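## Task

Lift the stand's post three holes higher (11.4 cm) and lock it again with the spring pin. Once the pin is pulled, the post falls unless something holds it; a fall fails the task, and lowering it quickly can also fail it even while held. The wooden block has to end up on the post's top plate. One or both robots may work. At the end the robots must release everything and back off, neither may tip over or be left leaning, and the result must stay in place without any robot supporting it.

## Robot and tools

ROBOTS. r1 and r2 are identical Hello Robot Stretch 3 units: a two-wheel differential base (0.33 m long, 0.34 m wide, passive omni wheel at the rear), a mast with a lift, and a telescoping arm pointing out of the robot's RIGHT side, ending in a wrist (yaw, pitch, roll) and a two-finger gripper. The base cannot strafe; to move the gripper forward or back, drive the base. Turning on the spot pivots about the point midway between the drive wheels, 0.05 m behind the front edge; with the arm in and the wrist folded, the swept radius is 0.28 m, and an unfolded level wrist reaches past it.

FRAMES. Each robot reports in its own frames. Base frame: origin on the floor between the drive wheels, x forward, y left, z up. hand_pose is in this frame, at the point where the closed fingertips meet; with all wrist joints at 0 its x axis is up, y points back along the arm toward the mast, z toward the rear. Odometry frame = base frame at the scene's start. Relative placement of the two robots can only be judged from images, lidar_m, wrist_depth_mm and head_depth_mm.

execute_actions. Argument "actions" is a list holding one action object or nothing (empty list = just report state and pictures). The action is keyed "r1" and/or "r2"; each robot's entry may hold:
- "base": exactly one of {"translate_m": d}, a straight drive offset in metres from where the base last reported itself, -1 to 1, positive forward; or {"rotate_rad": d}, a turn offset in radians, -3.2 to 3.2, positive counter-clockwise (left).
- "joints": absolute targets by name (not offsets): lift_m 0 to 1.1 (arm height on mast); arm_m 0 to 0.52 (extension); wrist_yaw_rad -1.345 to 4.42 (0 along the arm, positive toward the robot's front, 3.0 folded over the base); wrist_pitch_rad -1.57 to 0.451 (0 level, negative tips fingers down); wrist_roll_rad -2.911 to 2.911 (0 fingers side by side, level); gripper_m -0.089 to 0.179 (bigger = wider; real fingertip gap is about 0.007 m less when nearly shut, 0.025 m less when fully open, zero under 0.007); head_pan_rad -3.953 to 1.73 (0 forward, positive left, -1.57 looks along the arm); head_tilt_rad -1.53 to 0.419 (negative down). Done tolerances: ±0.004 for lift, arm, gripper; ±0.02 for yaw, roll, head; ±0.05 for pitch.
- "contact_limits": {"arm_m": n}, effort percent 1 to 100 at which the arm motion halts with contact_stop (about -n when retracting); it also caps the arm's holding force until the next action. Too low a value stops at once; values above the maximum are clipped.
Everything in one action starts together. Unknown keys or out-of-range numbers reject the whole call. A robot or joint left out may keep pushing toward an earlier target without its status saying so. Optional "cameras": list of names (r1_head_camera, r1_nav_camera, r1_wrist_camera, r2_head_camera, r2_nav_camera, r2_wrist_camera, or "all"); omitted/null/"all" gives all, [] none. The "pictures" line lists image order. If a call reports a stop, the rest of that reply's motion calls are skipped.

wait: {"seconds": 0 to 10}; commands nothing, returns state and images.
zoom_image: {"camera": name, "region": [x0, y0, x1, y1]} in pixels of that camera's latest full image, top-left origin, at most 504 by 504.
finished_scene: {"scene": number of the current scene}; irreversible, reports success and starts the next task. Replying with no tool call ends everything.

RESULT LINES. base_status and joint_status: how each motion of the last accepted action ended (done, off_target = stopped short and maybe still pushing, contact_stop, time_out, torque_fault). Base "done" only means the wheels turned the commanded amount, slip included. on_its_own covers uncommanded parts; "held at" is a held target, not a position. joint_positions, motor_effort (percent, positive toward higher values, peak in brackets, biased and noisy; positive wheel effort = pushing forward; effort at rest outside its rest range suggests load or pushing), hand_pose, base_odometry (wheel-based, heading -3.142 to 3.142, left positive), turned_by_wheels and turned_by_imu (turn since last result), base_tilt in degrees (forward/right positive, offset up to about 4). lidar_m: 12 distances in metres for 30-degree sectors, 1st straight ahead, counter-clockwise (4th left, 7th rear, 10th right), plane 0.17 m above the floor, range 0.15 to 12, "-" = nothing; misses glass and thin legs, own body can hide sectors 5, 6, 9, 10 when the lift is low. wrist_depth_mm (45 to 1000) and head_depth_mm (280 to 4000, image sideways): 7x7 grids of median depth, "-" = invalid. contact_limits line: current, default and maximum.

BEHAVIOUR. Arm and lift halt on firm contact (contact_stop) and go slack until commanded again; a slack lift may sink under load or be pushed up by closing fingers on a surface. Base, wrist and head have no such stop and keep pushing. Wrist servos overloaded for several seconds switch off for 10 s (torque_fault). To grip, command gripper_m under the object's width; to release, go at least 0.02 above the touch value. Readings do not confirm a grasp. Base speed is 0.30 m/s and 1.9 rad/s only when stowed (lift_m < 0.30, arm_m < 0.03, wrist_yaw_rad > 2.54), else 0.10 m/s and 0.63 rad/s. Fold or unfold the wrist only with lift_m 0.32 to 0.95, pitch -0.4, roll near 0; once folded lift can go to 0.25. With yaw below -0.4 keep pitch at -0.5 or lower.

AVOID. Robots pressing on each other (fails the run; no state line reports robot contact, and a base already touching will press hard on further travel). Arm pushes on rigid things with the gripper above about 0.45 m, repeated pushes after a contact_stop, driving while holding or hooking something fixed, and snagging furniture, especially reversing: all can tip a robot. If tilted, undo in small steps, free the gripper, and lower lift_m to about 0.2. Both robots carrying one load risk tipping because their travel differs (up to 2.5 cm per metre). Never let the unpinned post fall or descend fast; avoid dropping or slamming objects. A loose object may occasionally get nudged by an outside push.

Each tool is called after "Emit:" as name(argument=value, ...) on one line, values as JSON.

## Session

I'll start by looking at the scene.

Emit:
execute_actions(actions=[])

Scene clock: 0.00 s.
r1.base_odometry: x=+0.000 y=+0.000 heading=+0.000 (m, m, rad; r1's odometry frame)
r1.turned_by_wheels: +0.000 (rad since the last result)
r1.turned_by_imu: +0.000 (rad since the last result)
r1.base_tilt: forward=+0.6 right=+0.3 (deg)
r1.lidar_m: 2.61 2.21 3.21 2.36 1.36 1.18 1.18 1.37 1.51 1.51 1.75 3.02
r1.head_depth_mm: 1844 2723 - - - 3872 2468 / 1841 2709 - - - 3931 2473 / 1842 2704 - - - 3922 2488 / 1841 2715 - - - 3948 2482 / 1837 2700 - - - 3640 2491 / 1839 2700 - - - 3947 2486 / 1829 2674 - - - 3941 2504
r1.base_status: not commanded
r1.joint_positions: lift_m=+0.319 arm_m=+0.002 wrist_yaw_rad=+2.962 wrist_pitch_rad=-0.414 wrist_roll_rad=-0.006 gripper_m=+0.037 head_pan_rad=-0.008 head_tilt_rad=-0.010
r1.joint_status: not commanded
r1.motor_effort: left_wheel=+0 right_wheel=+0 lift_m=+21 arm_m=+0 wrist_yaw_rad=+1 wrist_pitch_rad=+6 wrist_roll_rad=+0 gripper_m=+0 head_pan_rad=+0 head_tilt_rad=+1 (%)
r1.hand_pose: x=+0.0189 y=+0.0747 z=+0.3327 quat_wxyz=(+0.207, +0.700, +0.084, +0.679) (m; r1's base frame)
r1.wrist_depth_mm: - - - - - - - / - - - - - - - / - - - - 971 933 916 / 800 - 768 762 774 729 708 / 645 634 665 628 622 605 602 / 546 544 - 529 525 518 504 / 466 491 - - 452 443 440
r2.base_odometry: x=+0.000 y=+0.000 heading=+0.000 (m, m, rad; r2's odometry frame)
r2.turned_by_wheels: +0.000 (rad since the last result)
r2.turned_by_imu: +0.000 (rad since the last result)
r2.base_tilt: forward=+0.0 right=+0.7 (deg)
r2.lidar_m: 1.55 2.16 2.76 2.36 2.34 3.24 1.18 1.18 5.14 2.02 1.51 1.47
r2.head_depth_mm: 1439 1439 1433 1419 1406 1409 1400 / 1531 1535 1533 1523 1521 1504 1495 / 1641 1639 1621 1628 1618 1621 1598 / 1739 1771 1759 1740 1742 1722 1739 / 1810 1909 1918 1876 1895 1879 1869 / 1827 2087 2087 2070 2058 2042 2012 / 1790 2321 2284 2285 2262 2250 2181
r2.base_status: not commanded
r2.joint_positions: lift_m=+0.444 arm_m=+0.003 wrist_yaw_rad=+2.997 wrist_pitch_rad=-0.580 wrist_roll_rad=-0.019 gripper_m=+0.037 head_pan_rad=+0.011 head_tilt_rad=-0.012
r2.joint_status: not commanded
r2.motor_effort: left_wheel=+0 right_wheel=+0 lift_m=+21 arm_m=+0 wrist_yaw_rad=+0 wrist_pitch_rad=+4 wrist_roll_rad=+0 gripper_m=+0 head_pan_rad=-1 head_tilt_rad=+2 (%)
r2.hand_pose: x=+0.0078 y=+0.0511 z=+0.4222 quat_wxyz=(+0.250, +0.684, +0.155, +0.668) (m; r2's base frame)
r2.wrist_depth_mm: - - - - - - - / - - - - - - - / - - - - - - - / 844 852 859 845 849 863 873 / 722 720 734 724 710 730 727 / 622 613 610 625 637 636 636 / 538 555 - - 535 548 558
pictures: r1_head_camera (sideways: a quarter turn clockwise sets it upright), r1_nav_camera (sideways: a quarter turn counterclockwise sets it upright), r1_wrist_camera, r2_head_camera (sideways: a quarter turn clockwise sets it upright), r2_nav_camera (sideways: a quarter turn counterclockwise sets it upright), r2_wrist_camera
Images, in order (width x height): r1_head_camera 896x504, r1_nav_camera 672x504, r1_wrist_camera 644x364, r2_head_camera 896x504, r2_nav_camera 672x504, r2_wrist_camera 644x364.

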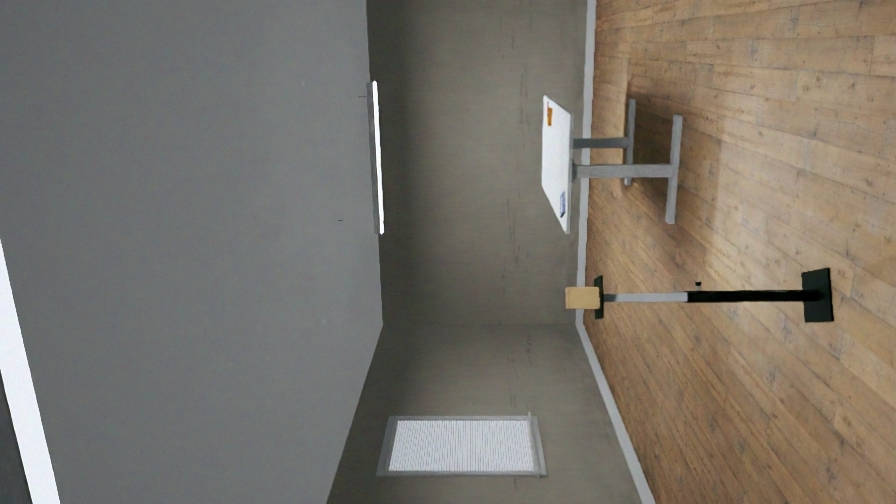

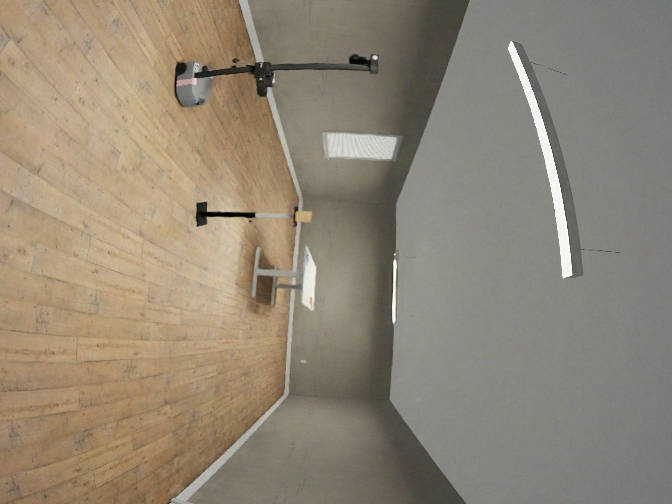

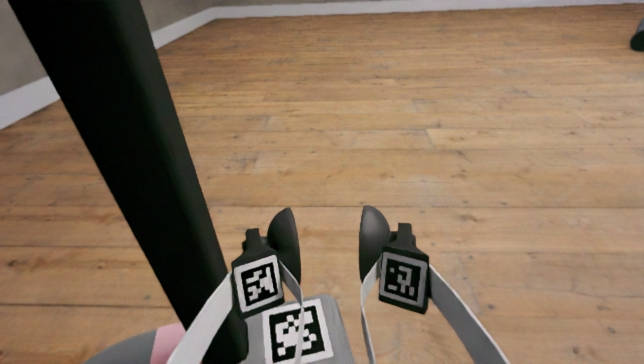

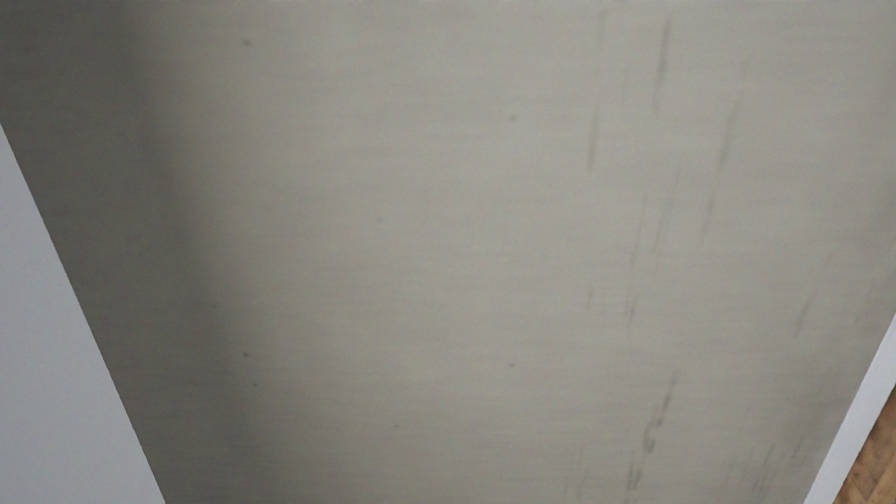

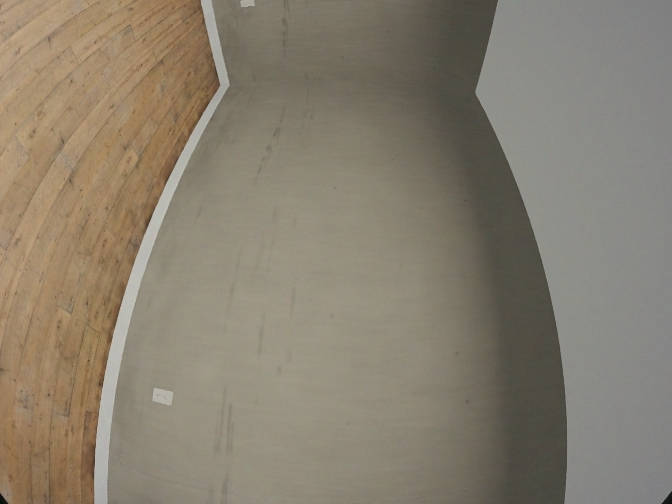

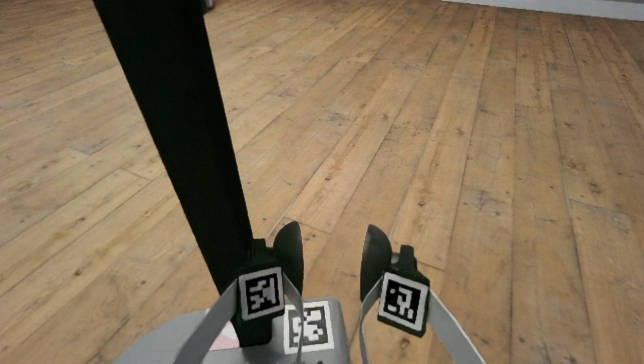

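Emit:
zoom_image(camera="r1_head_camera", region=[540, 200, 860, 380])

Region (540, 200, 860, 380) of r1_head_camera's 896x504 image, scaled by 1.575, with more detail than that image has; it fills the top 284 rows of this view, and the rest is white.

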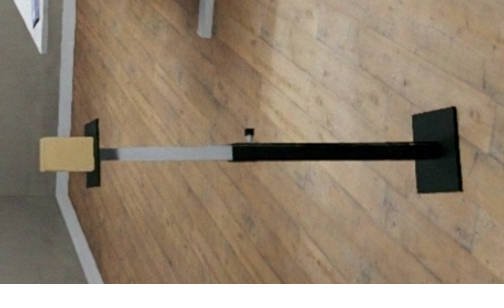

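Emit:
execute_actions(actions=[{"r1": {"base": {"rotate_rad": -0.18}, "joints": {"lift_m": 0.28, "head_pan_rad": 0.2, "head_tilt_rad": -0.25}}, "r2": {"base": {"rotate_rad": -2.31}, "joints": {"lift_m": 0.28, "wrist_pitch_rad": -0.4, "head_pan_rad": -0.57, "head_tilt_rad": -0.55}}}], cameras=["r1_head_camera", "r2_head_camera"])

Scene clock: 118.90 s.
r1.base_odometry: x=+0.000 y=+0.000 heading=-0.180 (m, m, rad; r1's odometry frame)
r1.turned_by_wheels: -0.180 (rad since the last result)
r1.turned_by_imu: -0.180 (rad since the last result)
r1.base_tilt: forward=+0.6 right=+0.2 (deg)
r1.lidar_m: 5.57 2.35 2.44 3.21 1.55 1.20 1.18 1.25 1.54 1.51 1.61 2.31
r1.head_depth_mm: 3177 - - - 3418 2298 1720 / 3135 - - - 3419 2296 1726 / 3135 - - - 3464 2301 1736 / 3120 - - - 3277 2307 1730 / 3088 - - - 3498 2333 1734 / 3096 - - - 3535 2343 1738 / 3067 - - - 3546 2350 1746
r1.base_status: done
r1.joint_positions: lift_m=+0.280 arm_m=+0.002 wrist_yaw_rad=+2.962 wrist_pitch_rad=-0.415 wrist_roll_rad=-0.006 gripper_m=+0.037 head_pan_rad=+0.193 head_tilt_rad=-0.247
r1.joint_status: all done
r1.motor_effort: left_wheel=+2(7) right_wheel=-2(6) lift_m=+18(20) arm_m=+0(0) wrist_yaw_rad=+1(1) wrist_pitch_rad=+7(8) wrist_roll_rad=+0(0) gripper_m=+0(0) head_pan_rad=+4(23) head_tilt_rad=-2(24) (%)
r1.hand_pose: x=+0.0188 y=+0.0745 z=+0.2935 quat_wxyz=(+0.207, +0.700, +0.084, +0.678) (m; r1's base frame)
r1.wrist_depth_mm: - - - - - - - / - - - - - - - / 962 - 891 893 863 868 856 / 732 - 705 683 693 666 644 / 605 584 589 576 583 558 539 / 502 496 - 492 470 471 462 / 443 - - - 417 417 405
r2.base_odometry: x=+0.000 y=+0.000 heading=-2.310 (m, m, rad; r2's odometry frame)
r2.turned_by_wheels: -2.310 (rad since the last result)
r2.turned_by_imu: -2.333 (rad since the last result)
r2.base_tilt: forward=+0.0 right=+0.8 (deg)
r2.lidar_m: 2.89 2.57 1.62 1.47 1.48 1.80 2.77 2.79 2.32 3.24 3.26 1.17
r2.head_depth_mm: 3256 3494 3677 2696 1950 1551 1285 / 3609 3835 - 2715 1973 1548 1283 / 3960 - - 2743 1979 1553 1291 / - - 3934 2586 1914 1568 1295 / - - - 2726 1989 1566 1303 / - - - 2774 2014 1580 1301 / - - - 2758 2037 1591 1309
r2.base_status: done
r2.joint_positions: lift_m=+0.280 arm_m=+0.003 wrist_yaw_rad=+2.997 wrist_pitch_rad=-0.421 wrist_roll_rad=-0.019 gripper_m=+0.037 head_pan_rad=-0.563 head_tilt_rad=-0.544
r2.joint_status: all done
r2.motor_effort: left_wheel=+2(11) right_wheel=-2(5) lift_m=+17(17) arm_m=+0(1) wrist_yaw_rad=+0(1) wrist_pitch_rad=+8(4) wrist_roll_rad=+0(0) gripper_m=+0(1) head_pan_rad=-3(26) head_tilt_rad=-4(39) (%)
r2.hand_pose: x=+0.0111 y=+0.0737 z=+0.2923 quat_wxyz=(+0.197, +0.694, +0.099, +0.686) (m; r2's base frame)
r2.wrist_depth_mm: - - - - - - - / - - - - - - - / - - - - - - - / 759 753 785 780 783 784 805 / 602 602 609 618 626 619 628 / 498 497 - 528 521 518 517 / 444 - - - 421 439 448
pictures: r1_head_camera (sideways: a quarter turn clockwise sets it upright), r2_head_camera (sideways: a quarter turn clockwise sets it upright)
Images, in order (width x height): r1_head_camera 896x504, r2_head_camera 896x504.

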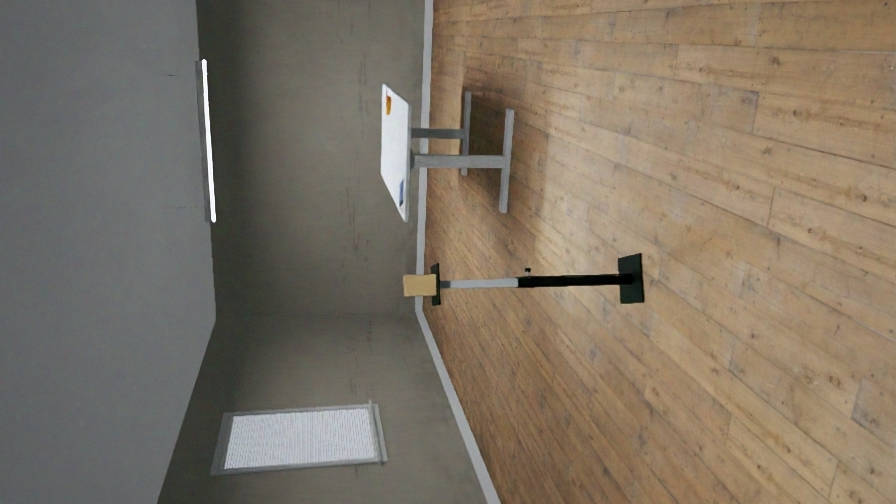

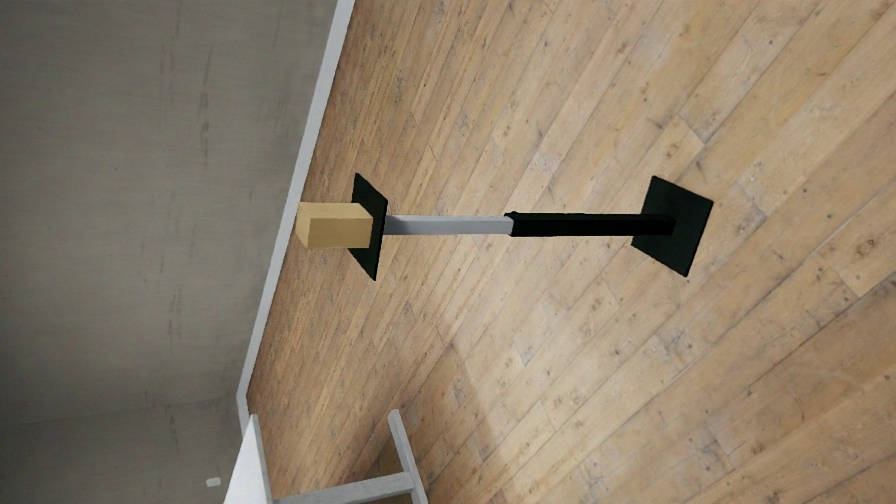

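Emit:
execute_actions(actions=[{"r1": {"base": {"translate_m": 1.0}, "joints": {"head_pan_rad": 0.35, "head_tilt_rad": -0.4}}, "r2": {"base": {"translate_m": 0.84}, "joints": {"head_pan_rad": -1.35, "head_tilt_rad": -0.75}}}], cameras=["r2_head_camera"])

Emit:
execute_actions(actions=[{"r1": {"base": {"translate_m": 1.0}, "joints": {"head_pan_rad": 0.75, "head_tilt_rad": -0.65}}, "r2": {"joints": {"lift_m": 0.6}}}], cameras=["r1_head_camera", "r2_head_camera"])

Scene clock: 229.47 s.
r1.base_odometry: x=+0.984 y=-0.179 heading=-0.180 (m, m, rad; r1's odometry frame)
r1.turned_by_wheels: +0.000 (rad since the last result)
r1.turned_by_imu: +0.006 (rad since the last result)
r1.base_tilt: forward=+0.7 right=+0.3 (deg)
r1.lidar_m: 3.37 1.68 2.15 3.13 2.84 2.22 2.17 2.09 1.63 1.60 1.68 2.50
r1.head_depth_mm: - - - 3872 2506 1857 1472 / - - - 3610 2534 1864 1474 / - - - 3928 2534 1870 1482 / - - - 3930 2410 1887 1489 / - - - 3691 2546 1878 1486 / - - - 3991 2574 1895 1492 / - - - - 2149 1900 1498
r1.base_status: done
r1.joint_positions: lift_m=+0.280 arm_m=+0.002 wrist_yaw_rad=+2.962 wrist_pitch_rad=-0.415 wrist_roll_rad=-0.006 gripper_m=+0.037 head_pan_rad=+0.343 head_tilt_rad=-0.396
r1.joint_status: all done
r1.motor_effort: left_wheel=+2(9) right_wheel=-1(4) lift_m=+18(18) arm_m=+0(0) wrist_yaw_rad=+1(1) wrist_pitch_rad=+8(7) wrist_roll_rad=+0(0) gripper_m=+0(0) head_pan_rad=+3(17) head_tilt_rad=-3(17) (%)
r1.hand_pose: x=+0.0188 y=+0.0745 z=+0.2935 quat_wxyz=(+0.207, +0.700, +0.084, +0.678) (m; r1's base frame)
r1.wrist_depth_mm: - - - - - - - / - - - - - - - / 960 - 940 872 864 847 850 / 720 - 731 713 705 662 642 / 593 571 597 568 566 550 554 / 499 490 - 498 479 469 465 / 451 - - - 409 408 406
r2.base_odometry: x=-0.566 y=-0.621 heading=-2.310 (m, m, rad; r2's odometry frame)
r2.turned_by_wheels: +0.000 (rad since the last result)
r2.turned_by_imu: +0.000 (rad since the last result)
r2.base_tilt: forward=+0.1 right=+0.8 (deg)
r2.lidar_m: 2.07 2.82 1.78 1.62 1.62 1.98 3.57 3.58 2.03 0.65 0.66 3.85
r2.head_depth_mm: 2677 3033 2616 1980 1610 1348 1158 / 2717 3043 2696 2001 1608 1356 1166 / 2728 3101 2658 1949 1624 1365 1162 / 2742 3133 726 844 1542 1322 1171 / 2758 3145 2671 1969 1622 1365 1181 / 2779 3186 2711 2029 1647 1372 1178 / 2789 3164 2728 2080 1653 1382 1185
r2.base_status: done
r2.joint_positions: lift_m=+0.280 arm_m=+0.003 wrist_yaw_rad=+2.997 wrist_pitch_rad=-0.420 wrist_roll_rad=-0.019 gripper_m=+0.037 head_pan_rad=-1.343 head_tilt_rad=-0.741
r2.joint_status: all done
r2.motor_effort: left_wheel=+2(9) right_wheel=-1(4) lift_m=+17(17) arm_m=-1(0) wrist_yaw_rad=-1(1) wrist_pitch_rad=+7(7) wrist_roll_rad=+0(0) gripper_m=+0(1) head_pan_rad=-2(29) head_tilt_rad=-6(27) (%)
r2.hand_pose: x=+0.0111 y=+0.0738 z=+0.2924 quat_wxyz=(+0.197, +0.694, +0.099, +0.686) (m; r2's base frame)
r2.wrist_depth_mm: - - - - - - - / - - - - - - - / - - - - - - - / 755 757 764 767 781 794 783 / 594 610 632 619 619 618 623 / 501 506 - 529 526 519 514 / 444 - - - 433 439 445
pictures: r2_head_camera (sideways: a quarter turn clockwise sets it upright)
Images, in order (width x height): r2_head_camera 896x504.

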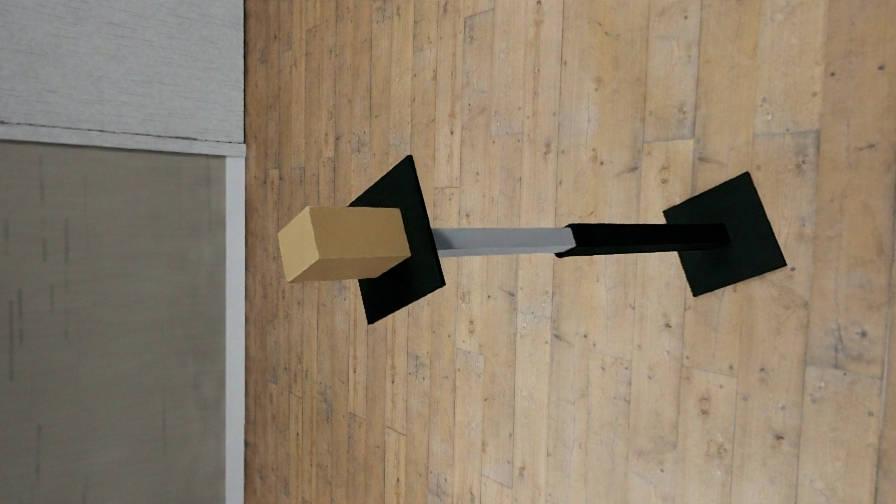

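Scene clock: 234.63 s.
r1.base_odometry: x=+1.968 y=-0.358 heading=-0.180 (m, m, rad; r1's odometry frame)
r1.turned_by_wheels: +0.000 (rad since the last result)
r1.turned_by_imu: +0.006 (rad since the last result)
r1.base_tilt: forward=+0.6 right=+0.3 (deg)
r1.lidar_m: 2.40 3.97 0.87 3.03 3.28 3.21 3.15 2.20 1.69 1.67 1.80 2.65
r1.head_depth_mm: - - 3234 2322 1793 1471 1239 / - - 3251 2323 1805 1480 1249 / 3898 - 3302 2323 1813 1478 1249 / 3516 3904 3296 2343 1827 1478 1253 / 3267 3575 2983 2087 1673 1405 1258 / 3084 3303 3163 2267 1839 1498 1262 / 2846 3054 3190 2396 1687 1502 1271
r1.base_status: done
r1.joint_positions: lift_m=+0.280 arm_m=+0.002 wrist_yaw_rad=+2.962 wrist_pitch_rad=-0.415 wrist_roll_rad=-0.006 gripper_m=+0.037 head_pan_rad=+0.743 head_tilt_rad=-0.642
r1.joint_status: all done
r1.motor_effort: left_wheel=+1(8) right_wheel=-1(2) lift_m=+18(18) arm_m=+0(0) wrist_yaw_rad=+0(0) wrist_pitch_rad=+8(7) wrist_roll_rad=+0(0) gripper_m=+0(0) head_pan_rad=+4(33) head_tilt_rad=-5(24) (%)
r1.hand_pose: x=+0.0188 y=+0.0745 z=+0.2935 quat_wxyz=(+0.207, +0.700, +0.084, +0.678) (m; r1's base frame)
r1.wrist_depth_mm: - - - - - - - / - - - - - - - / 941 - 929 882 862 847 832 / 745 - 707 715 680 676 661 / 585 576 592 558 574 562 544 / 497 505 - 495 474 475 460 / 446 - - - 411 406 406
r2.base_odometry: x=-0.566 y=-0.621 heading=-2.310 (m, m, rad; r2's odometry frame)
r2.turned_by_wheels: +0.000 (rad since the last result)
r2.turned_by_imu: -0.001 (rad since the last result)
r2.base_tilt: forward=+0.0 right=+0.8 (deg)
r2.lidar_m: 2.07 2.82 1.78 1.61 1.62 1.98 3.58 3.60 3.46 0.66 0.66 3.83
r2.head_depth_mm: 2697 3029 2426 1725 1599 1348 1166 / 2698 3060 2635 1936 1625 1347 1171 / 2747 3075 2659 1957 1630 1359 1190 / 2752 3153 727 845 1538 1324 1174 / 2770 3130 2665 1981 1640 1364 1175 / 2784 3190 2696 2038 1633 1371 1181 / 2859 3185 2730 2044 1648 1382 1187
r2.base_status: not commanded
r2.joint_positions: lift_m=+0.600 arm_m=+0.003 wrist_yaw_rad=+2.997 wrist_pitch_rad=-0.420 wrist_roll_rad=-0.019 gripper_m=+0.037 head_pan_rad=-1.343 head_tilt_rad=-0.741
r2.joint_status: all done
r2.motor_effort: left_wheel=+2(2) right_wheel=-2(1) lift_m=+26(28) arm_m=-1(0) wrist_yaw_rad=+0(0) wrist_pitch_rad=+8(7) wrist_roll_rad=+0(0) gripper_m=+0(1) head_pan_rad=-3(3) head_tilt_rad=-6(6) (%)
r2.hand_pose: x=+0.0111 y=+0.0738 z=+0.6119 quat_wxyz=(+0.197, +0.694, +0.099, +0.686) (m; r2's base frame)
r2.wrist_depth_mm: - - - - - - - / - - - - - - - / - - - - - - - / - - - - - - - / - - - - - - - / 894 916 - 921 916 932 922 / 753 758 - 773 741 795 790
pictures: r1_head_camera (sideways: a quarter turn clockwise sets it upright), r2_head_camera (sideways: a quarter turn clockwise sets it upright)
Images, in order (width x height): r1_head_camera 896x504, r2_head_camera 896x504.

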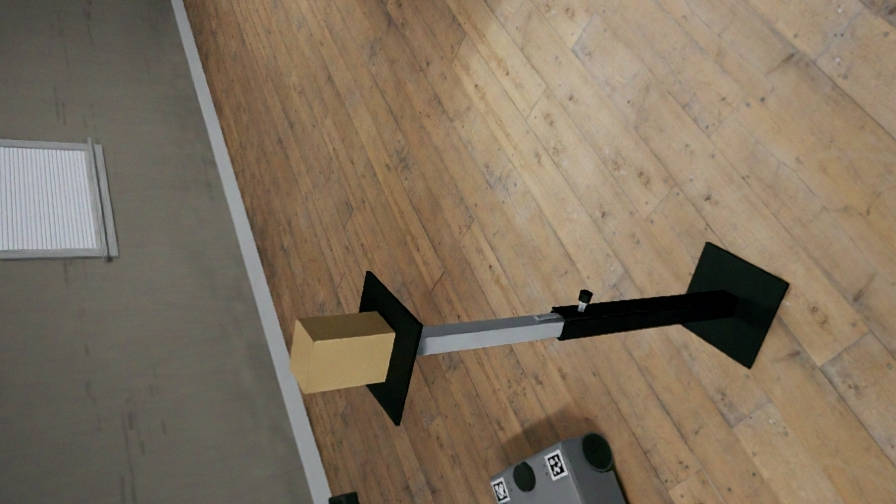

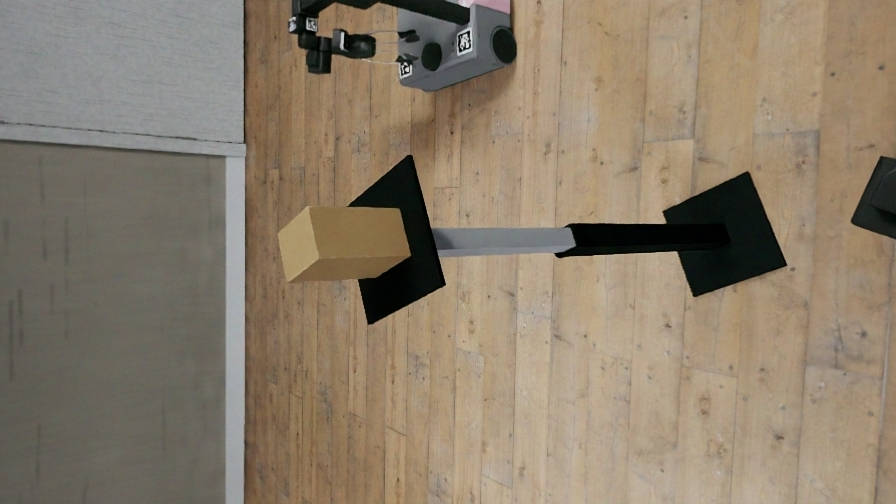

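Emit:
zoom_image(camera="r1_head_camera", region=[480, 240, 680, 400])

Region (480, 240, 680, 400) of r1_head_camera's 896x504 image, scaled by 2.520, with more detail than that image has; it fills the top 403 rows of this view, and the rest is white.

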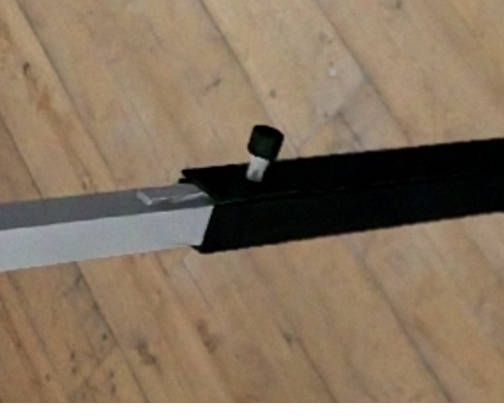

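Emit:
execute_actions(actions=[{"r1": {"base": {"translate_m": 0.76}}, "r2": {"joints": {"wrist_yaw_rad": 0.58, "gripper_m": 0.15, "lift_m": 0.7}}}], cameras=[])

Emit:
execute_actions(actions=[{"r1": {"base": {"rotate_rad": -2.81}, "joints": {"head_pan_rad": -1.57, "head_tilt_rad": -0.8}}, "r2": {"joints": {"wrist_pitch_rad": 0.25}}}], cameras=["r1_head_camera", "r2_head_camera", "r2_wrist_camera"])

Scene clock: 327.17 s.
r1.base_odometry: x=+2.716 y=-0.493 heading=-0.180 (m, m, rad; r1's odometry frame)
r1.turned_by_wheels: +0.000 (rad since the last result)
r1.turned_by_imu: +0.004 (rad since the last result)
r1.base_tilt: forward=+0.6 right=+0.2 (deg)
r1.lidar_m: 1.65 3.87 3.02 1.38 0.73 3.99 3.91 2.24 1.79 1.76 1.89 2.78
r1.head_depth_mm: - - 3029 2307 1797 1471 1240 / - - 3259 2327 1804 1477 1245 / 3738 - 3277 2332 1822 1480 1252 / 3440 3777 3306 2338 1822 1489 1255 / 3212 3528 3335 2344 1823 1488 1256 / 2940 3221 3341 2359 1832 1489 1261 / 2765 2992 3188 2379 1845 1498 1259
r1.base_status: done
r1.joint_positions: lift_m=+0.280 arm_m=+0.002 wrist_yaw_rad=+2.962 wrist_pitch_rad=-0.415 wrist_roll_rad=-0.006 gripper_m=+0.037 head_pan_rad=+0.743 head_tilt_rad=-0.643
r1.joint_status: not commanded
r1.motor_effort: left_wheel=+1(8) right_wheel=+0(4) lift_m=+18(18) arm_m=+0(0) wrist_yaw_rad=+0(1) wrist_pitch_rad=+7(7) wrist_roll_rad=+0(0) gripper_m=+0(1) head_pan_rad=+4(4) head_tilt_rad=-4(4) (%)
r1.hand_pose: x=+0.0188 y=+0.0745 z=+0.2935 quat_wxyz=(+0.207, +0.700, +0.084, +0.678) (m; r1's base frame)
r1.wrist_depth_mm: - - - - - - - / - - - - - - - / 977 - 922 875 860 851 860 / 743 - 715 699 699 656 640 / 602 582 597 571 579 548 542 / 501 491 - 488 477 469 463 / 444 - - - 412 405 402
r2.base_odometry: x=-0.566 y=-0.621 heading=-2.310 (m, m, rad; r2's odometry frame)
r2.turned_by_wheels: +0.000 (rad since the last result)
r2.turned_by_imu: -0.002 (rad since the last result)
r2.base_tilt: forward=+0.0 right=+0.8 (deg)
r2.lidar_m: 2.07 2.82 1.78 1.62 1.62 1.98 3.59 3.59 3.46 0.66 0.66 3.81
r2.head_depth_mm: 2698 3047 2597 1980 1616 1349 1186 / 2683 3063 2621 2009 1607 1354 1198 / 2751 3099 2650 1937 1629 1371 - / 2764 3138 722 846 1541 1312 1155 / 2739 3124 1620 1699 1633 1399 1173 / 2809 3147 2726 2036 1637 1380 1184 / 2850 3215 2727 2047 1656 1378 1178
r2.base_status: not commanded
r2.joint_positions: lift_m=+0.700 arm_m=+0.003 wrist_yaw_rad=+0.582 wrist_pitch_rad=-0.420 wrist_roll_rad=-0.019 gripper_m=+0.150 head_pan_rad=-1.343 head_tilt_rad=-0.741
r2.joint_status: all done
r2.motor_effort: left_wheel=+2(2) right_wheel=-1(1) lift_m=+26(31) arm_m=-1(0) wrist_yaw_rad=-3(2) wrist_pitch_rad=+7(7) wrist_roll_rad=+0(0) gripper_m=+0(91) head_pan_rad=-2(3) head_tilt_rad=-6(7) (%)
r2.hand_pose: x=+0.1018 y=-0.3353 z=+0.7120 quat_wxyz=(+0.711, +0.339, -0.613, +0.060) (m; r2's base frame)
r2.wrist_depth_mm: - - - - 954 - - / - - - - - - - / - - - - - - - / - - - - - - - / - - - - - - - / - - - - - - - / 856 864 888 881 876 884 916
pictures: none
No camera images: the call's "cameras" was empty. Leave "cameras" out to get every camera's image.

Scene clock: 330.10 s.
r1.base_odometry: x=+2.716 y=-0.493 heading=-2.990 (m, m, rad; r1's odometry frame)
r1.turned_by_wheels: -2.810 (rad since the last result)
r1.turned_by_imu: -2.809 (rad since the last result)
r1.base_tilt: forward=+0.6 right=+0.2 (deg)
r1.lidar_m: 2.81 1.87 1.76 1.79 2.27 4.77 1.65 3.21 2.97 0.73 3.83 3.91
r1.head_depth_mm: 2626 2872 2390 1905 1570 1330 1156 / 1321 1479 2312 1802 1577 1343 1169 / 2725 2847 796 1740 1537 1335 1171 / 2998 3188 864 1864 1555 1342 1175 / 3172 3357 2458 1936 1591 1355 1180 / 3313 3413 2486 1959 1600 1365 1179 / 3446 3427 2491 1960 1607 1370 1189
r1.base_status: done
r1.joint_positions: lift_m=+0.280 arm_m=+0.002 wrist_yaw_rad=+2.962 wrist_pitch_rad=-0.415 wrist_roll_rad=-0.006 gripper_m=+0.037 head_pan_rad=-1.563 head_tilt_rad=-0.791
r1.joint_status: all done
r1.motor_effort: left_wheel=+2(10) right_wheel=-2(6) lift_m=+18(19) arm_m=+0(0) wrist_yaw_rad=+1(0) wrist_pitch_rad=+7(7) wrist_roll_rad=+0(0) gripper_m=+0(0) head_pan_rad=-3(40) head_tilt_rad=-5(21) (%)
r1.hand_pose: x=+0.0188 y=+0.0745 z=+0.2935 quat_wxyz=(+0.207, +0.700, +0.084, +0.678) (m; r1's base frame)
r1.wrist_depth_mm: - - - - - - - / - - - - - - - / 987 - 903 889 888 868 850 / 734 - 700 692 682 672 668 / 598 565 597 560 577 543 541 / 497 490 - 501 471 472 458 / 443 - - - 411 407 409
r2.base_odometry: x=-0.566 y=-0.621 heading=-2.310 (m, m, rad; r2's odometry frame)
r2.turned_by_wheels: +0.000 (rad since the last result)
r2.turned_by_imu: -0.001 (rad since the last result)
r2.base_tilt: forward=+0.0 right=+0.7 (deg)
r2.lidar_m: 2.06 2.81 1.79 1.62 1.62 1.99 3.57 3.59 3.43 0.66 0.66 3.84
r2.head_depth_mm: 2707 3057 2626 1991 1614 1351 1193 / 2700 3056 2615 2019 1607 1350 1191 / 2756 3060 2672 1933 1635 1397 - / 2789 3084 725 845 1543 1357 1147 / 2749 3155 2697 1719 1634 1371 1176 / 2753 3097 1582 1802 1658 1367 1179 / 2802 3173 2743 2032 1658 1372 1186
r2.base_status: not commanded
r2.joint_positions: lift_m=+0.700 arm_m=+0.003 wrist_yaw_rad=+0.582 wrist_pitch_rad=+0.225 wrist_roll_rad=-0.019 gripper_m=+0.150 head_pan_rad=-1.343 head_tilt_rad=-0.741
r2.joint_status: all done
r2.motor_effort: left_wheel=+2(2) right_wheel=-2(2) lift_m=+26(27) arm_m=+0(1) wrist_yaw_rad=-2(3) wrist_pitch_rad=+9(10) wrist_roll_rad=+0(0) gripper_m=+1(0) head_pan_rad=-3(3) head_tilt_rad=-6(6) (%)
r2.hand_pose: x=+0.1189 y=-0.3611 z=+0.8722 quat_wxyz=(+0.657, +0.123, -0.689, +0.279) (m; r2's base frame)
r2.wrist_depth_mm: - - - - - - - / - - - - - - - / - - - - - - - / - - - - 423 - - / - - - - 405 - - / - - - - - - - / - - - - - - -
pictures: r1_head_camera (sideways: a quarter turn clockwise sets it upright), r2_head_camera (sideways: a quarter turn clockwise sets it upright), r2_wrist_camera
Images, in order (width x height): r1_head_camera 896x504, r2_head_camera 896x504, r2_wrist_camera 644x364.

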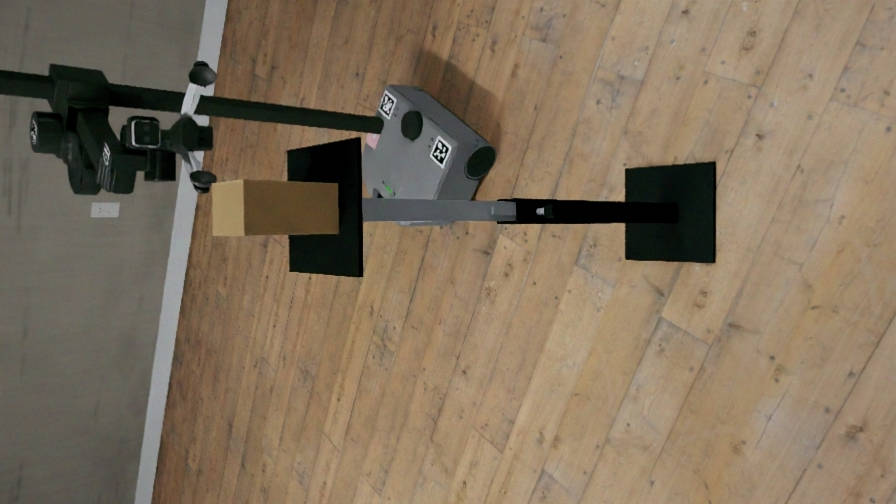

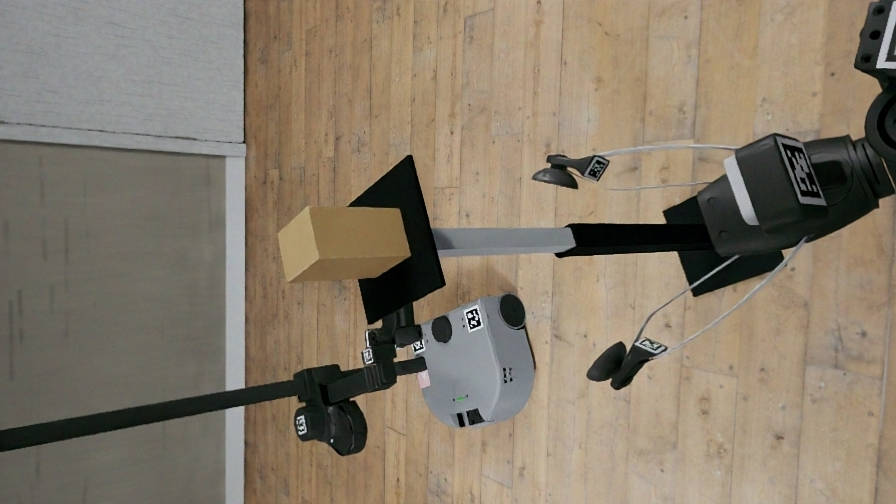

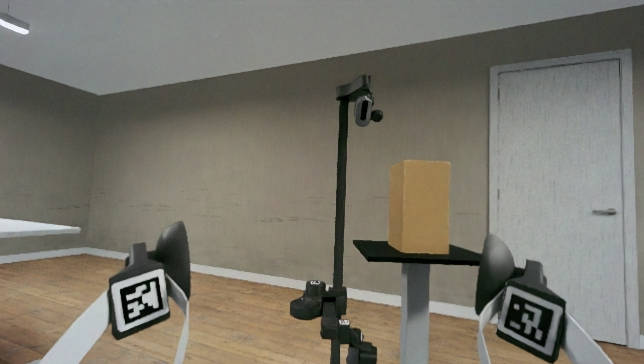

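Emit:
execute_actions(actions=[{"r1": {"joints": {"lift_m": 0.34, "gripper_m": 0.1}}, "r2": {"base": {"translate_m": 0.04}, "joints": {"lift_m": 0.61, "arm_m": 0.12}}}], cameras=[])

Emit:
execute_actions(actions=[{"r1": {"joints": {"wrist_yaw_rad": 0.0}}, "r2": {"joints": {"arm_m": 0.2}}}], cameras=["r2_wrist_camera", "r2_head_camera"])

Emit:
execute_actions(actions=[{"r1": {"joints": {"wrist_pitch_rad": 0.0, "arm_m": 0.12}}}], cameras=["r1_wrist_camera", "r1_head_camera"])

Scene clock: 384.83 s.
r1.base_odometry: x=+2.716 y=-0.493 heading=-2.990 (m, m, rad; r1's odometry frame)
r1.turned_by_wheels: +0.000 (rad since the last result)
r1.turned_by_imu: +0.000 (rad since the last result)
r1.base_tilt: forward=+0.6 right=+0.3 (deg)
r1.lidar_m: 2.81 1.88 1.76 1.78 2.26 4.78 1.65 3.19 2.97 0.73 3.84 3.91
r1.head_depth_mm: 2576 2861 2396 1891 1565 1339 1164 / 2623 1508 2245 1765 1575 1346 1167 / 2835 1179 797 1742 1540 1342 1173 / 2970 3206 867 1928 1556 1341 1175 / 3130 3364 2453 1934 1602 1358 1180 / 3293 3426 2486 1948 1597 1356 1182 / 3467 3481 2493 1959 1604 1368 1187
r1.base_status: not commanded
r1.joint_positions: lift_m=+0.340 arm_m=+0.002 wrist_yaw_rad=+2.962 wrist_pitch_rad=-0.415 wrist_roll_rad=-0.006 gripper_m=+0.100 head_pan_rad=-1.563 head_tilt_rad=-0.791
r1.joint_status: all done
r1.motor_effort: left_wheel=+3(3) right_wheel=-2(2) lift_m=+24(28) arm_m=+0(0) wrist_yaw_rad=+0(0) wrist_pitch_rad=+7(7) wrist_roll_rad=+0(0) gripper_m=+0(80) head_pan_rad=-4(3) head_tilt_rad=-5(5) (%)
r1.hand_pose: x=+0.0188 y=+0.0744 z=+0.3531 quat_wxyz=(+0.207, +0.700, +0.084, +0.678) (m; r1's base frame)
r1.wrist_depth_mm: - - - - - - - / - - - - - - - / - - - - - - 951 / 843 - 792 812 764 759 749 / 694 661 664 642 639 634 626 / 573 557 549 554 541 550 531 / 492 498 - 476 468 463 455
r2.base_odometry: x=-0.593 y=-0.650 heading=-2.310 (m, m, rad; r2's odometry frame)
r2.turned_by_wheels: +0.000 (rad since the last result)
r2.turned_by_imu: -0.001 (rad since the last result)
r2.base_tilt: forward=+0.0 right=+0.7 (deg)
r2.lidar_m: 2.03 2.83 1.79 1.62 1.63 1.99 3.61 3.64 3.46 0.65 1.37 3.80
r2.head_depth_mm: 2698 3019 2633 1981 1612 1387 - / 2715 3054 2641 2020 1616 1388 1120 / 2740 3088 2342 1834 1530 - 1150 / 2751 3071 2550 1809 1593 1327 1179 / 2819 3120 2701 1724 1646 1367 1175 / 2682 3087 1534 1846 1645 1378 1181 / 2810 3192 2721 2052 1638 1384 1192
r2.base_status: done
r2.joint_positions: lift_m=+0.610 arm_m=+0.120 wrist_yaw_rad=+0.581 wrist_pitch_rad=+0.227 wrist_roll_rad=-0.019 gripper_m=+0.150 head_pan_rad=-1.343 head_tilt_rad=-0.741
r2.joint_status: all done
r2.motor_effort: left_wheel=+2(8) right_wheel=-1(3) lift_m=+16(23) arm_m=+3(2) wrist_yaw_rad=-2(3) wrist_pitch_rad=+8(9) wrist_roll_rad=+0(0) gripper_m=+0(1) head_pan_rad=-3(3) head_tilt_rad=-6(6) (%)
r2.hand_pose: x=+0.1186 y=-0.4779 z=+0.7831 quat_wxyz=(+0.657, +0.122, -0.690, +0.279) (m; r2's base frame)
r2.wrist_depth_mm: - - - - - - - / - - - - 294 - - / - - - - 292 - - / - - - - 310 - - / - - - - - - - / - - - - - - - / - - - - - - -
pictures: none
No camera images: the call's "cameras" was empty. Leave "cameras" out to get every camera's image.

Scene clock: 387.33 s.
r1.base_odometry: x=+2.716 y=-0.493 heading=-2.990 (m, m, rad; r1's odometry frame)
r1.turned_by_wheels: +0.000 (rad since the last result)
r1.turned_by_imu: +0.000 (rad since the last result)
r1.base_tilt: forward=+0.7 right=+0.3 (deg)
r1.lidar_m: 2.82 1.88 1.76 1.78 2.27 4.77 1.65 3.20 2.98 0.73 3.82 3.91
r1.head_depth_mm: 2579 2888 2401 1893 1563 1339 1164 / 2589 1558 2245 1767 1566 1340 1167 / 2837 1233 798 1738 1546 1336 1188 / 2990 3223 865 1930 1554 1343 1176 / 3127 3365 2459 1936 1598 1352 1176 / 3305 3377 2484 1941 1595 1365 1184 / 3478 3448 2499 1955 1612 1366 1190
r1.base_status: not commanded
r1.joint_positions: lift_m=+0.340 arm_m=+0.002 wrist_yaw_rad=+0.003 wrist_pitch_rad=-0.415 wrist_roll_rad=-0.006 gripper_m=+0.100 head_pan_rad=-1.563 head_tilt_rad=-0.791
r1.joint_status: all done
r1.motor_effort: left_wheel=+2(3) right_wheel=-2(2) lift_m=+24(25) arm_m=+0(0) wrist_yaw_rad=-5(5) wrist_pitch_rad=+7(7) wrist_roll_rad=+0(0) gripper_m=+0(0) head_pan_rad=-4(3) head_tilt_rad=-5(5) (%)
r1.hand_pose: x=-0.0208 y=-0.3714 z=+0.3531 quat_wxyz=(+0.694, +0.148, -0.689, -0.145) (m; r1's base frame)
r1.wrist_depth_mm: - - - - - - - / - - - - - - - / - - - 992 - - 943 / 823 826 817 754 791 754 751 / 680 675 680 630 633 633 620 / 573 574 558 550 542 543 542 / 497 486 480 478 477 459 459
r2.base_odometry: x=-0.593 y=-0.650 heading=-2.310 (m, m, rad; r2's odometry frame)
r2.turned_by_wheels: +0.000 (rad since the last result)
r2.turned_by_imu: -0.001 (rad since the last result)
r2.base_tilt: forward=+0.0 right=+0.7 (deg)
r2.lidar_m: 2.03 2.83 1.79 1.62 1.63 1.99 3.60 3.64 3.46 0.65 1.37 3.82
r2.head_depth_mm: 2659 3058 2609 1984 1610 - 1164 / 2701 3042 2631 1991 1635 - 1161 / 2714 3058 2313 862 1665 1297 1167 / 2763 3060 2520 1616 1552 1327 1177 / 2751 3136 2682 1725 1640 1367 1179 / 2709 3072 1538 1848 1644 1368 1175 / 2806 3163 2694 2059 1648 1380 1179
r2.base_status: not commanded
r2.joint_positions: lift_m=+0.610 arm_m=+0.200 wrist_yaw_rad=+0.581 wrist_pitch_rad=+0.227 wrist_roll_rad=-0.019 gripper_m=+0.150 head_pan_rad=-1.343 head_tilt_rad=-0.741
r2.joint_status: all done
r2.motor_effort: left_wheel=+2(2) right_wheel=-1(1) lift_m=+17(17) arm_m=+3(3) wrist_yaw_rad=-2(1) wrist_pitch_rad=+8(9) wrist_roll_rad=+0(0) gripper_m=+0(0) head_pan_rad=-3(2) head_tilt_rad=-6(6) (%)
r2.hand_pose: x=+0.1186 y=-0.5579 z=+0.7831 quat_wxyz=(+0.657, +0.122, -0.690, +0.279) (m; r2's base frame)
r2.wrist_depth_mm: - - - - 228 - - / - - - - 226 - - / - - - - 223 - - / - - - - 245 - - / - - - - 250 - - / - - - - 246 - - / - - - - - - -
pictures: r2_head_camera (sideways: a quarter turn clockwise sets it upright), r2_wrist_camera
Images, in order (width x height): r2_head_camera 896x504, r2_wrist_camera 644x364.

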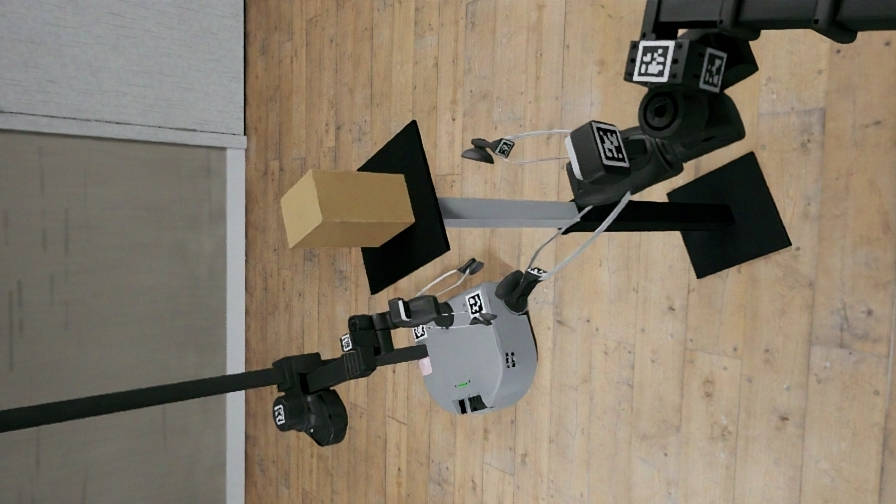

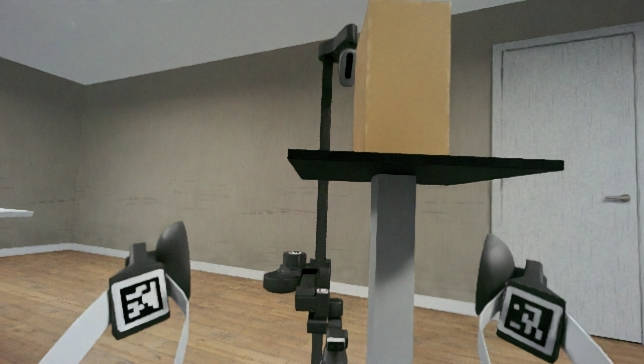

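Scene clock: 389.47 s.
r1.base_odometry: x=+2.716 y=-0.493 heading=-2.990 (m, m, rad; r1's odometry frame)
r1.turned_by_wheels: +0.000 (rad since the last result)
r1.turned_by_imu: +0.000 (rad since the last result)
r1.base_tilt: forward=+0.7 right=+0.3 (deg)
r1.lidar_m: 2.82 1.87 1.76 1.78 2.27 4.78 1.65 3.20 2.98 0.73 3.84 3.90
r1.head_depth_mm: 2574 2887 2405 1902 1564 1336 1160 / 2598 1535 2245 1766 1573 1342 1199 / 2840 1230 798 1735 1544 1336 - / 2965 3218 866 1926 1553 1332 1175 / 3138 3380 2490 1945 1595 1358 1180 / 3314 3418 2461 1934 1601 1364 1185 / 3483 3431 2505 1959 1605 1363 1188
r1.base_status: not commanded
r1.joint_positions: lift_m=+0.340 arm_m=+0.120 wrist_yaw_rad=+0.002 wrist_pitch_rad=-0.025 wrist_roll_rad=-0.006 gripper_m=+0.100 head_pan_rad=-1.563 head_tilt_rad=-0.791
r1.joint_status: all done
r1.motor_effort: left_wheel=+2(2) right_wheel=-2(2) lift_m=+25(24) arm_m=+4(4) wrist_yaw_rad=-2(4) wrist_pitch_rad=+11(11) wrist_roll_rad=+0(0) gripper_m=+0(0) head_pan_rad=-3(3) head_tilt_rad=-5(5) (%)
r1.hand_pose: x=-0.0210 y=-0.5203 z=+0.4482 quat_wxyz=(+0.710, +0.010, -0.705, -0.008) (m; r1's base frame)
r1.wrist_depth_mm: - - - - - - - / - - - - - - - / - - - - - - - / - - - - - - - / - - - 992 940 - - / - 943 926 869 892 918 840 / 747 747 738 689 694 696 686
r2.base_odometry: x=-0.593 y=-0.650 heading=-2.310 (m, m, rad; r2's odometry frame)
r2.turned_by_wheels: +0.000 (rad since the last result)
r2.turned_by_imu: -0.001 (rad since the last result)
r2.base_tilt: forward=+0.1 right=+0.8 (deg)
r2.lidar_m: 2.03 2.82 1.79 1.62 1.63 1.99 3.62 3.62 3.44 0.65 1.36 3.82
r2.head_depth_mm: 2698 3053 2574 2003 1609 - 1170 / 2686 3030 2639 1998 1639 - 1168 / 2721 3094 2345 868 1672 1294 1164 / 2766 3111 2581 1225 1536 1325 1169 / 2775 3104 2674 1674 1642 1360 1175 / 2711 3094 1533 1850 1649 1375 1173 / 2804 3199 2704 2031 1640 1378 1177
r2.base_status: not commanded
r2.joint_positions: lift_m=+0.610 arm_m=+0.200 wrist_yaw_rad=+0.581 wrist_pitch_rad=+0.227 wrist_roll_rad=-0.019 gripper_m=+0.150 head_pan_rad=-1.343 head_tilt_rad=-0.741
r2.joint_status: not commanded
r2.motor_effort: left_wheel=+2(2) right_wheel=-1(1) lift_m=+17(17) arm_m=+3(3) wrist_yaw_rad=-2(2) wrist_pitch_rad=+8(9) wrist_roll_rad=+0(0) gripper_m=+0(0) head_pan_rad=-2(3) head_tilt_rad=-6(6) (%)
r2.hand_pose: x=+0.1186 y=-0.5579 z=+0.7831 quat_wxyz=(+0.657, +0.122, -0.690, +0.279) (m; r2's base frame)
r2.wrist_depth_mm: - - - - 226 - - / - - - - 224 - - / - - - - 223 - - / - - - - 246 - - / - - - - 250 - - / - - - - 246 - - / - - - 742 - - -
pictures: r1_head_camera (sideways: a quarter turn clockwise sets it upright), r1_wrist_camera
Images, in order (width x height): r1_head_camera 896x504, r1_wrist_camera 644x364.

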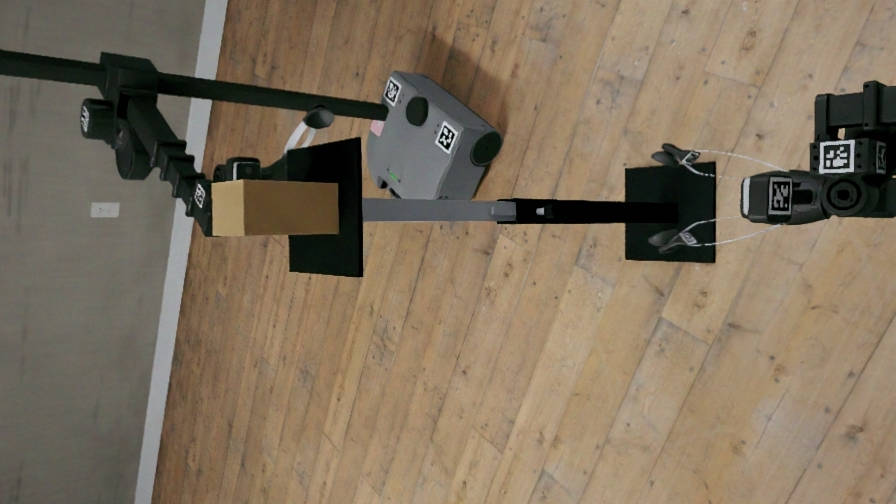

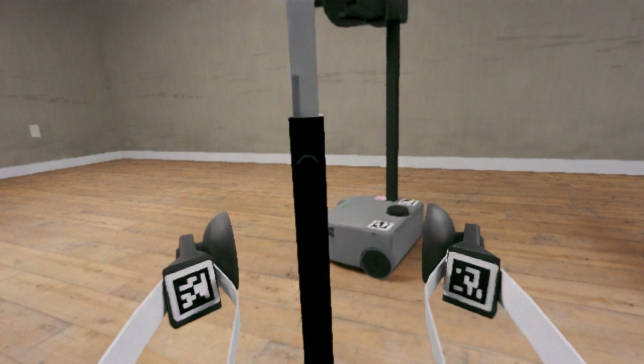

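Emit:
execute_actions(actions=[{"r1": {"base": {"translate_m": 0.02}, "joints": {"arm_m": 0.2}}, "r2": {"joints": {"arm_m": 0.305}}}], cameras=["r1_wrist_camera", "r2_wrist_camera", "r1_head_camera"])

Scene clock: 433.77 s.
r1.base_odometry: x=+2.696 y=-0.496 heading=-2.989 (m, m, rad; r1's odometry frame)
r1.turned_by_wheels: +0.000 (rad since the last result)
r1.turned_by_imu: +0.000 (rad since the last result)
r1.base_tilt: forward=+0.6 right=+0.3 (deg)
r1.lidar_m: 2.81 1.86 1.75 1.78 2.25 4.78 1.67 3.21 2.98 0.73 3.83 3.88
r1.head_depth_mm: 2518 2859 2400 1894 1567 1332 1159 / 2647 1574 2151 1747 1575 1369 1164 / 2864 1266 779 1746 1489 1353 1129 / 3011 3216 2183 1918 1591 1352 1175 / 3149 3373 2458 1934 1599 1356 1180 / 3291 3394 2483 1959 1600 1360 1184 / 3484 3463 2464 1957 1609 1362 1186
r1.base_status: done
r1.joint_positions: lift_m=+0.340 arm_m=+0.200 wrist_yaw_rad=+0.002 wrist_pitch_rad=-0.024 wrist_roll_rad=-0.006 gripper_m=+0.100 head_pan_rad=-1.563 head_tilt_rad=-0.791
r1.joint_status: all done
r1.motor_effort: left_wheel=+2(6) right_wheel=-2(3) lift_m=+24(25) arm_m=+4(4) wrist_yaw_rad=-3(2) wrist_pitch_rad=+11(11) wrist_roll_rad=+0(0) gripper_m=+0(0) head_pan_rad=-3(3) head_tilt_rad=-4(5) (%)
r1.hand_pose: x=-0.0210 y=-0.6003 z=+0.4482 quat_wxyz=(+0.710, +0.010, -0.705, -0.008) (m; r1's base frame)
r1.wrist_depth_mm: - - - 959 - - - / - - - - - - - / - - - 284 - - - / - - - 295 - - - / - - - 887 886 - - / - 983 941 831 837 928 863 / 747 732 744 659 698 682 680
r2.base_odometry: x=-0.593 y=-0.650 heading=-2.310 (m, m, rad; r2's odometry frame)
r2.turned_by_wheels: +0.000 (rad since the last result)
r2.turned_by_imu: -0.001 (rad since the last result)
r2.base_tilt: forward=+0.1 right=+0.8 (deg)
r2.lidar_m: 2.04 2.83 1.80 1.62 1.63 1.99 3.62 3.65 3.45 0.65 1.37 3.83
r2.head_depth_mm: 2667 3028 2596 2004 - 1348 1166 / 2713 2991 2643 1997 - 1361 1163 / 2727 3064 2328 844 1526 1318 1170 / 2729 3087 2519 870 1587 1321 1175 / 2791 3196 2586 1662 1626 1358 1172 / 2764 3098 1562 1916 1638 1369 1182 / 2824 3199 2726 2058 1638 1374 1180
r2.base_status: not commanded
r2.joint_positions: lift_m=+0.610 arm_m=+0.305 wrist_yaw_rad=+0.581 wrist_pitch_rad=+0.227 wrist_roll_rad=-0.019 gripper_m=+0.150 head_pan_rad=-1.343 head_tilt_rad=-0.741
r2.joint_status: all done
r2.motor_effort: left_wheel=+2(2) right_wheel=-2(1) lift_m=+17(17) arm_m=+2(6) wrist_yaw_rad=-2(2) wrist_pitch_rad=+8(9) wrist_roll_rad=+0(0) gripper_m=+0(0) head_pan_rad=-2(3) head_tilt_rad=-6(6) (%)
r2.hand_pose: x=+0.1185 y=-0.6629 z=+0.7831 quat_wxyz=(+0.657, +0.122, -0.690, +0.279) (m; r2's base frame)
r2.wrist_depth_mm: - - - 136 - - - / - - - 135 - - - / - 118 112 106 101 96 - / - - - 157 - - - / - - - 155 - - - / - - - 155 - - - / - - - 152 - - -
pictures: r1_head_camera (sideways: a quarter turn clockwise sets it upright), r1_wrist_camera, r2_wrist_camera
Images, in order (width x height): r1_head_camera 896x504, r1_wrist_camera 644x364, r2_wrist_camera 644x364.

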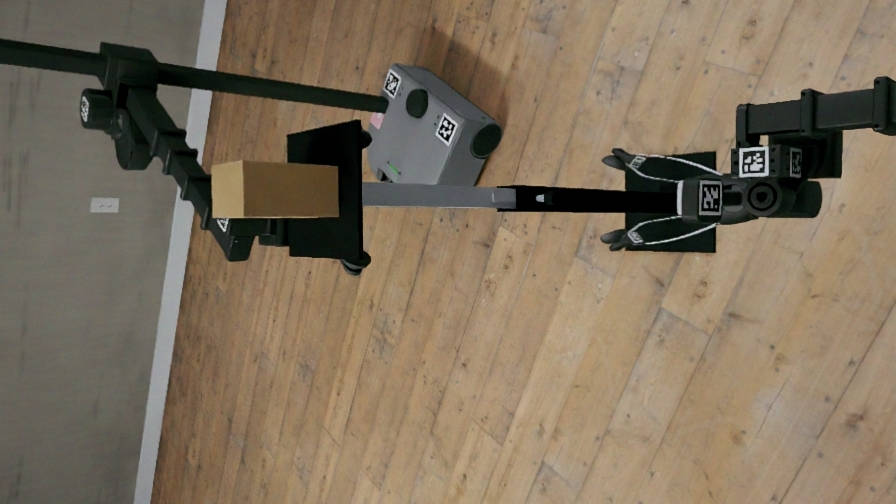

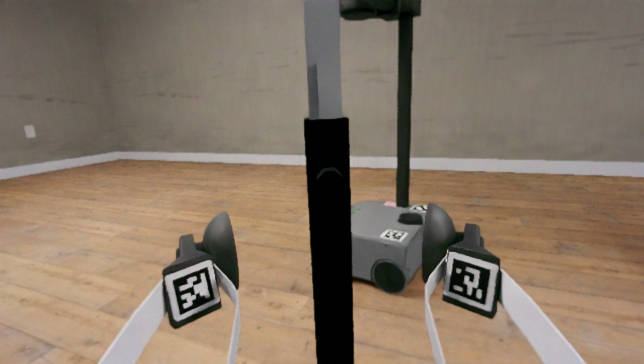

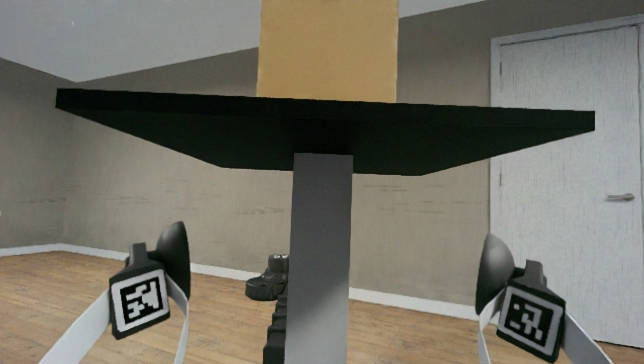

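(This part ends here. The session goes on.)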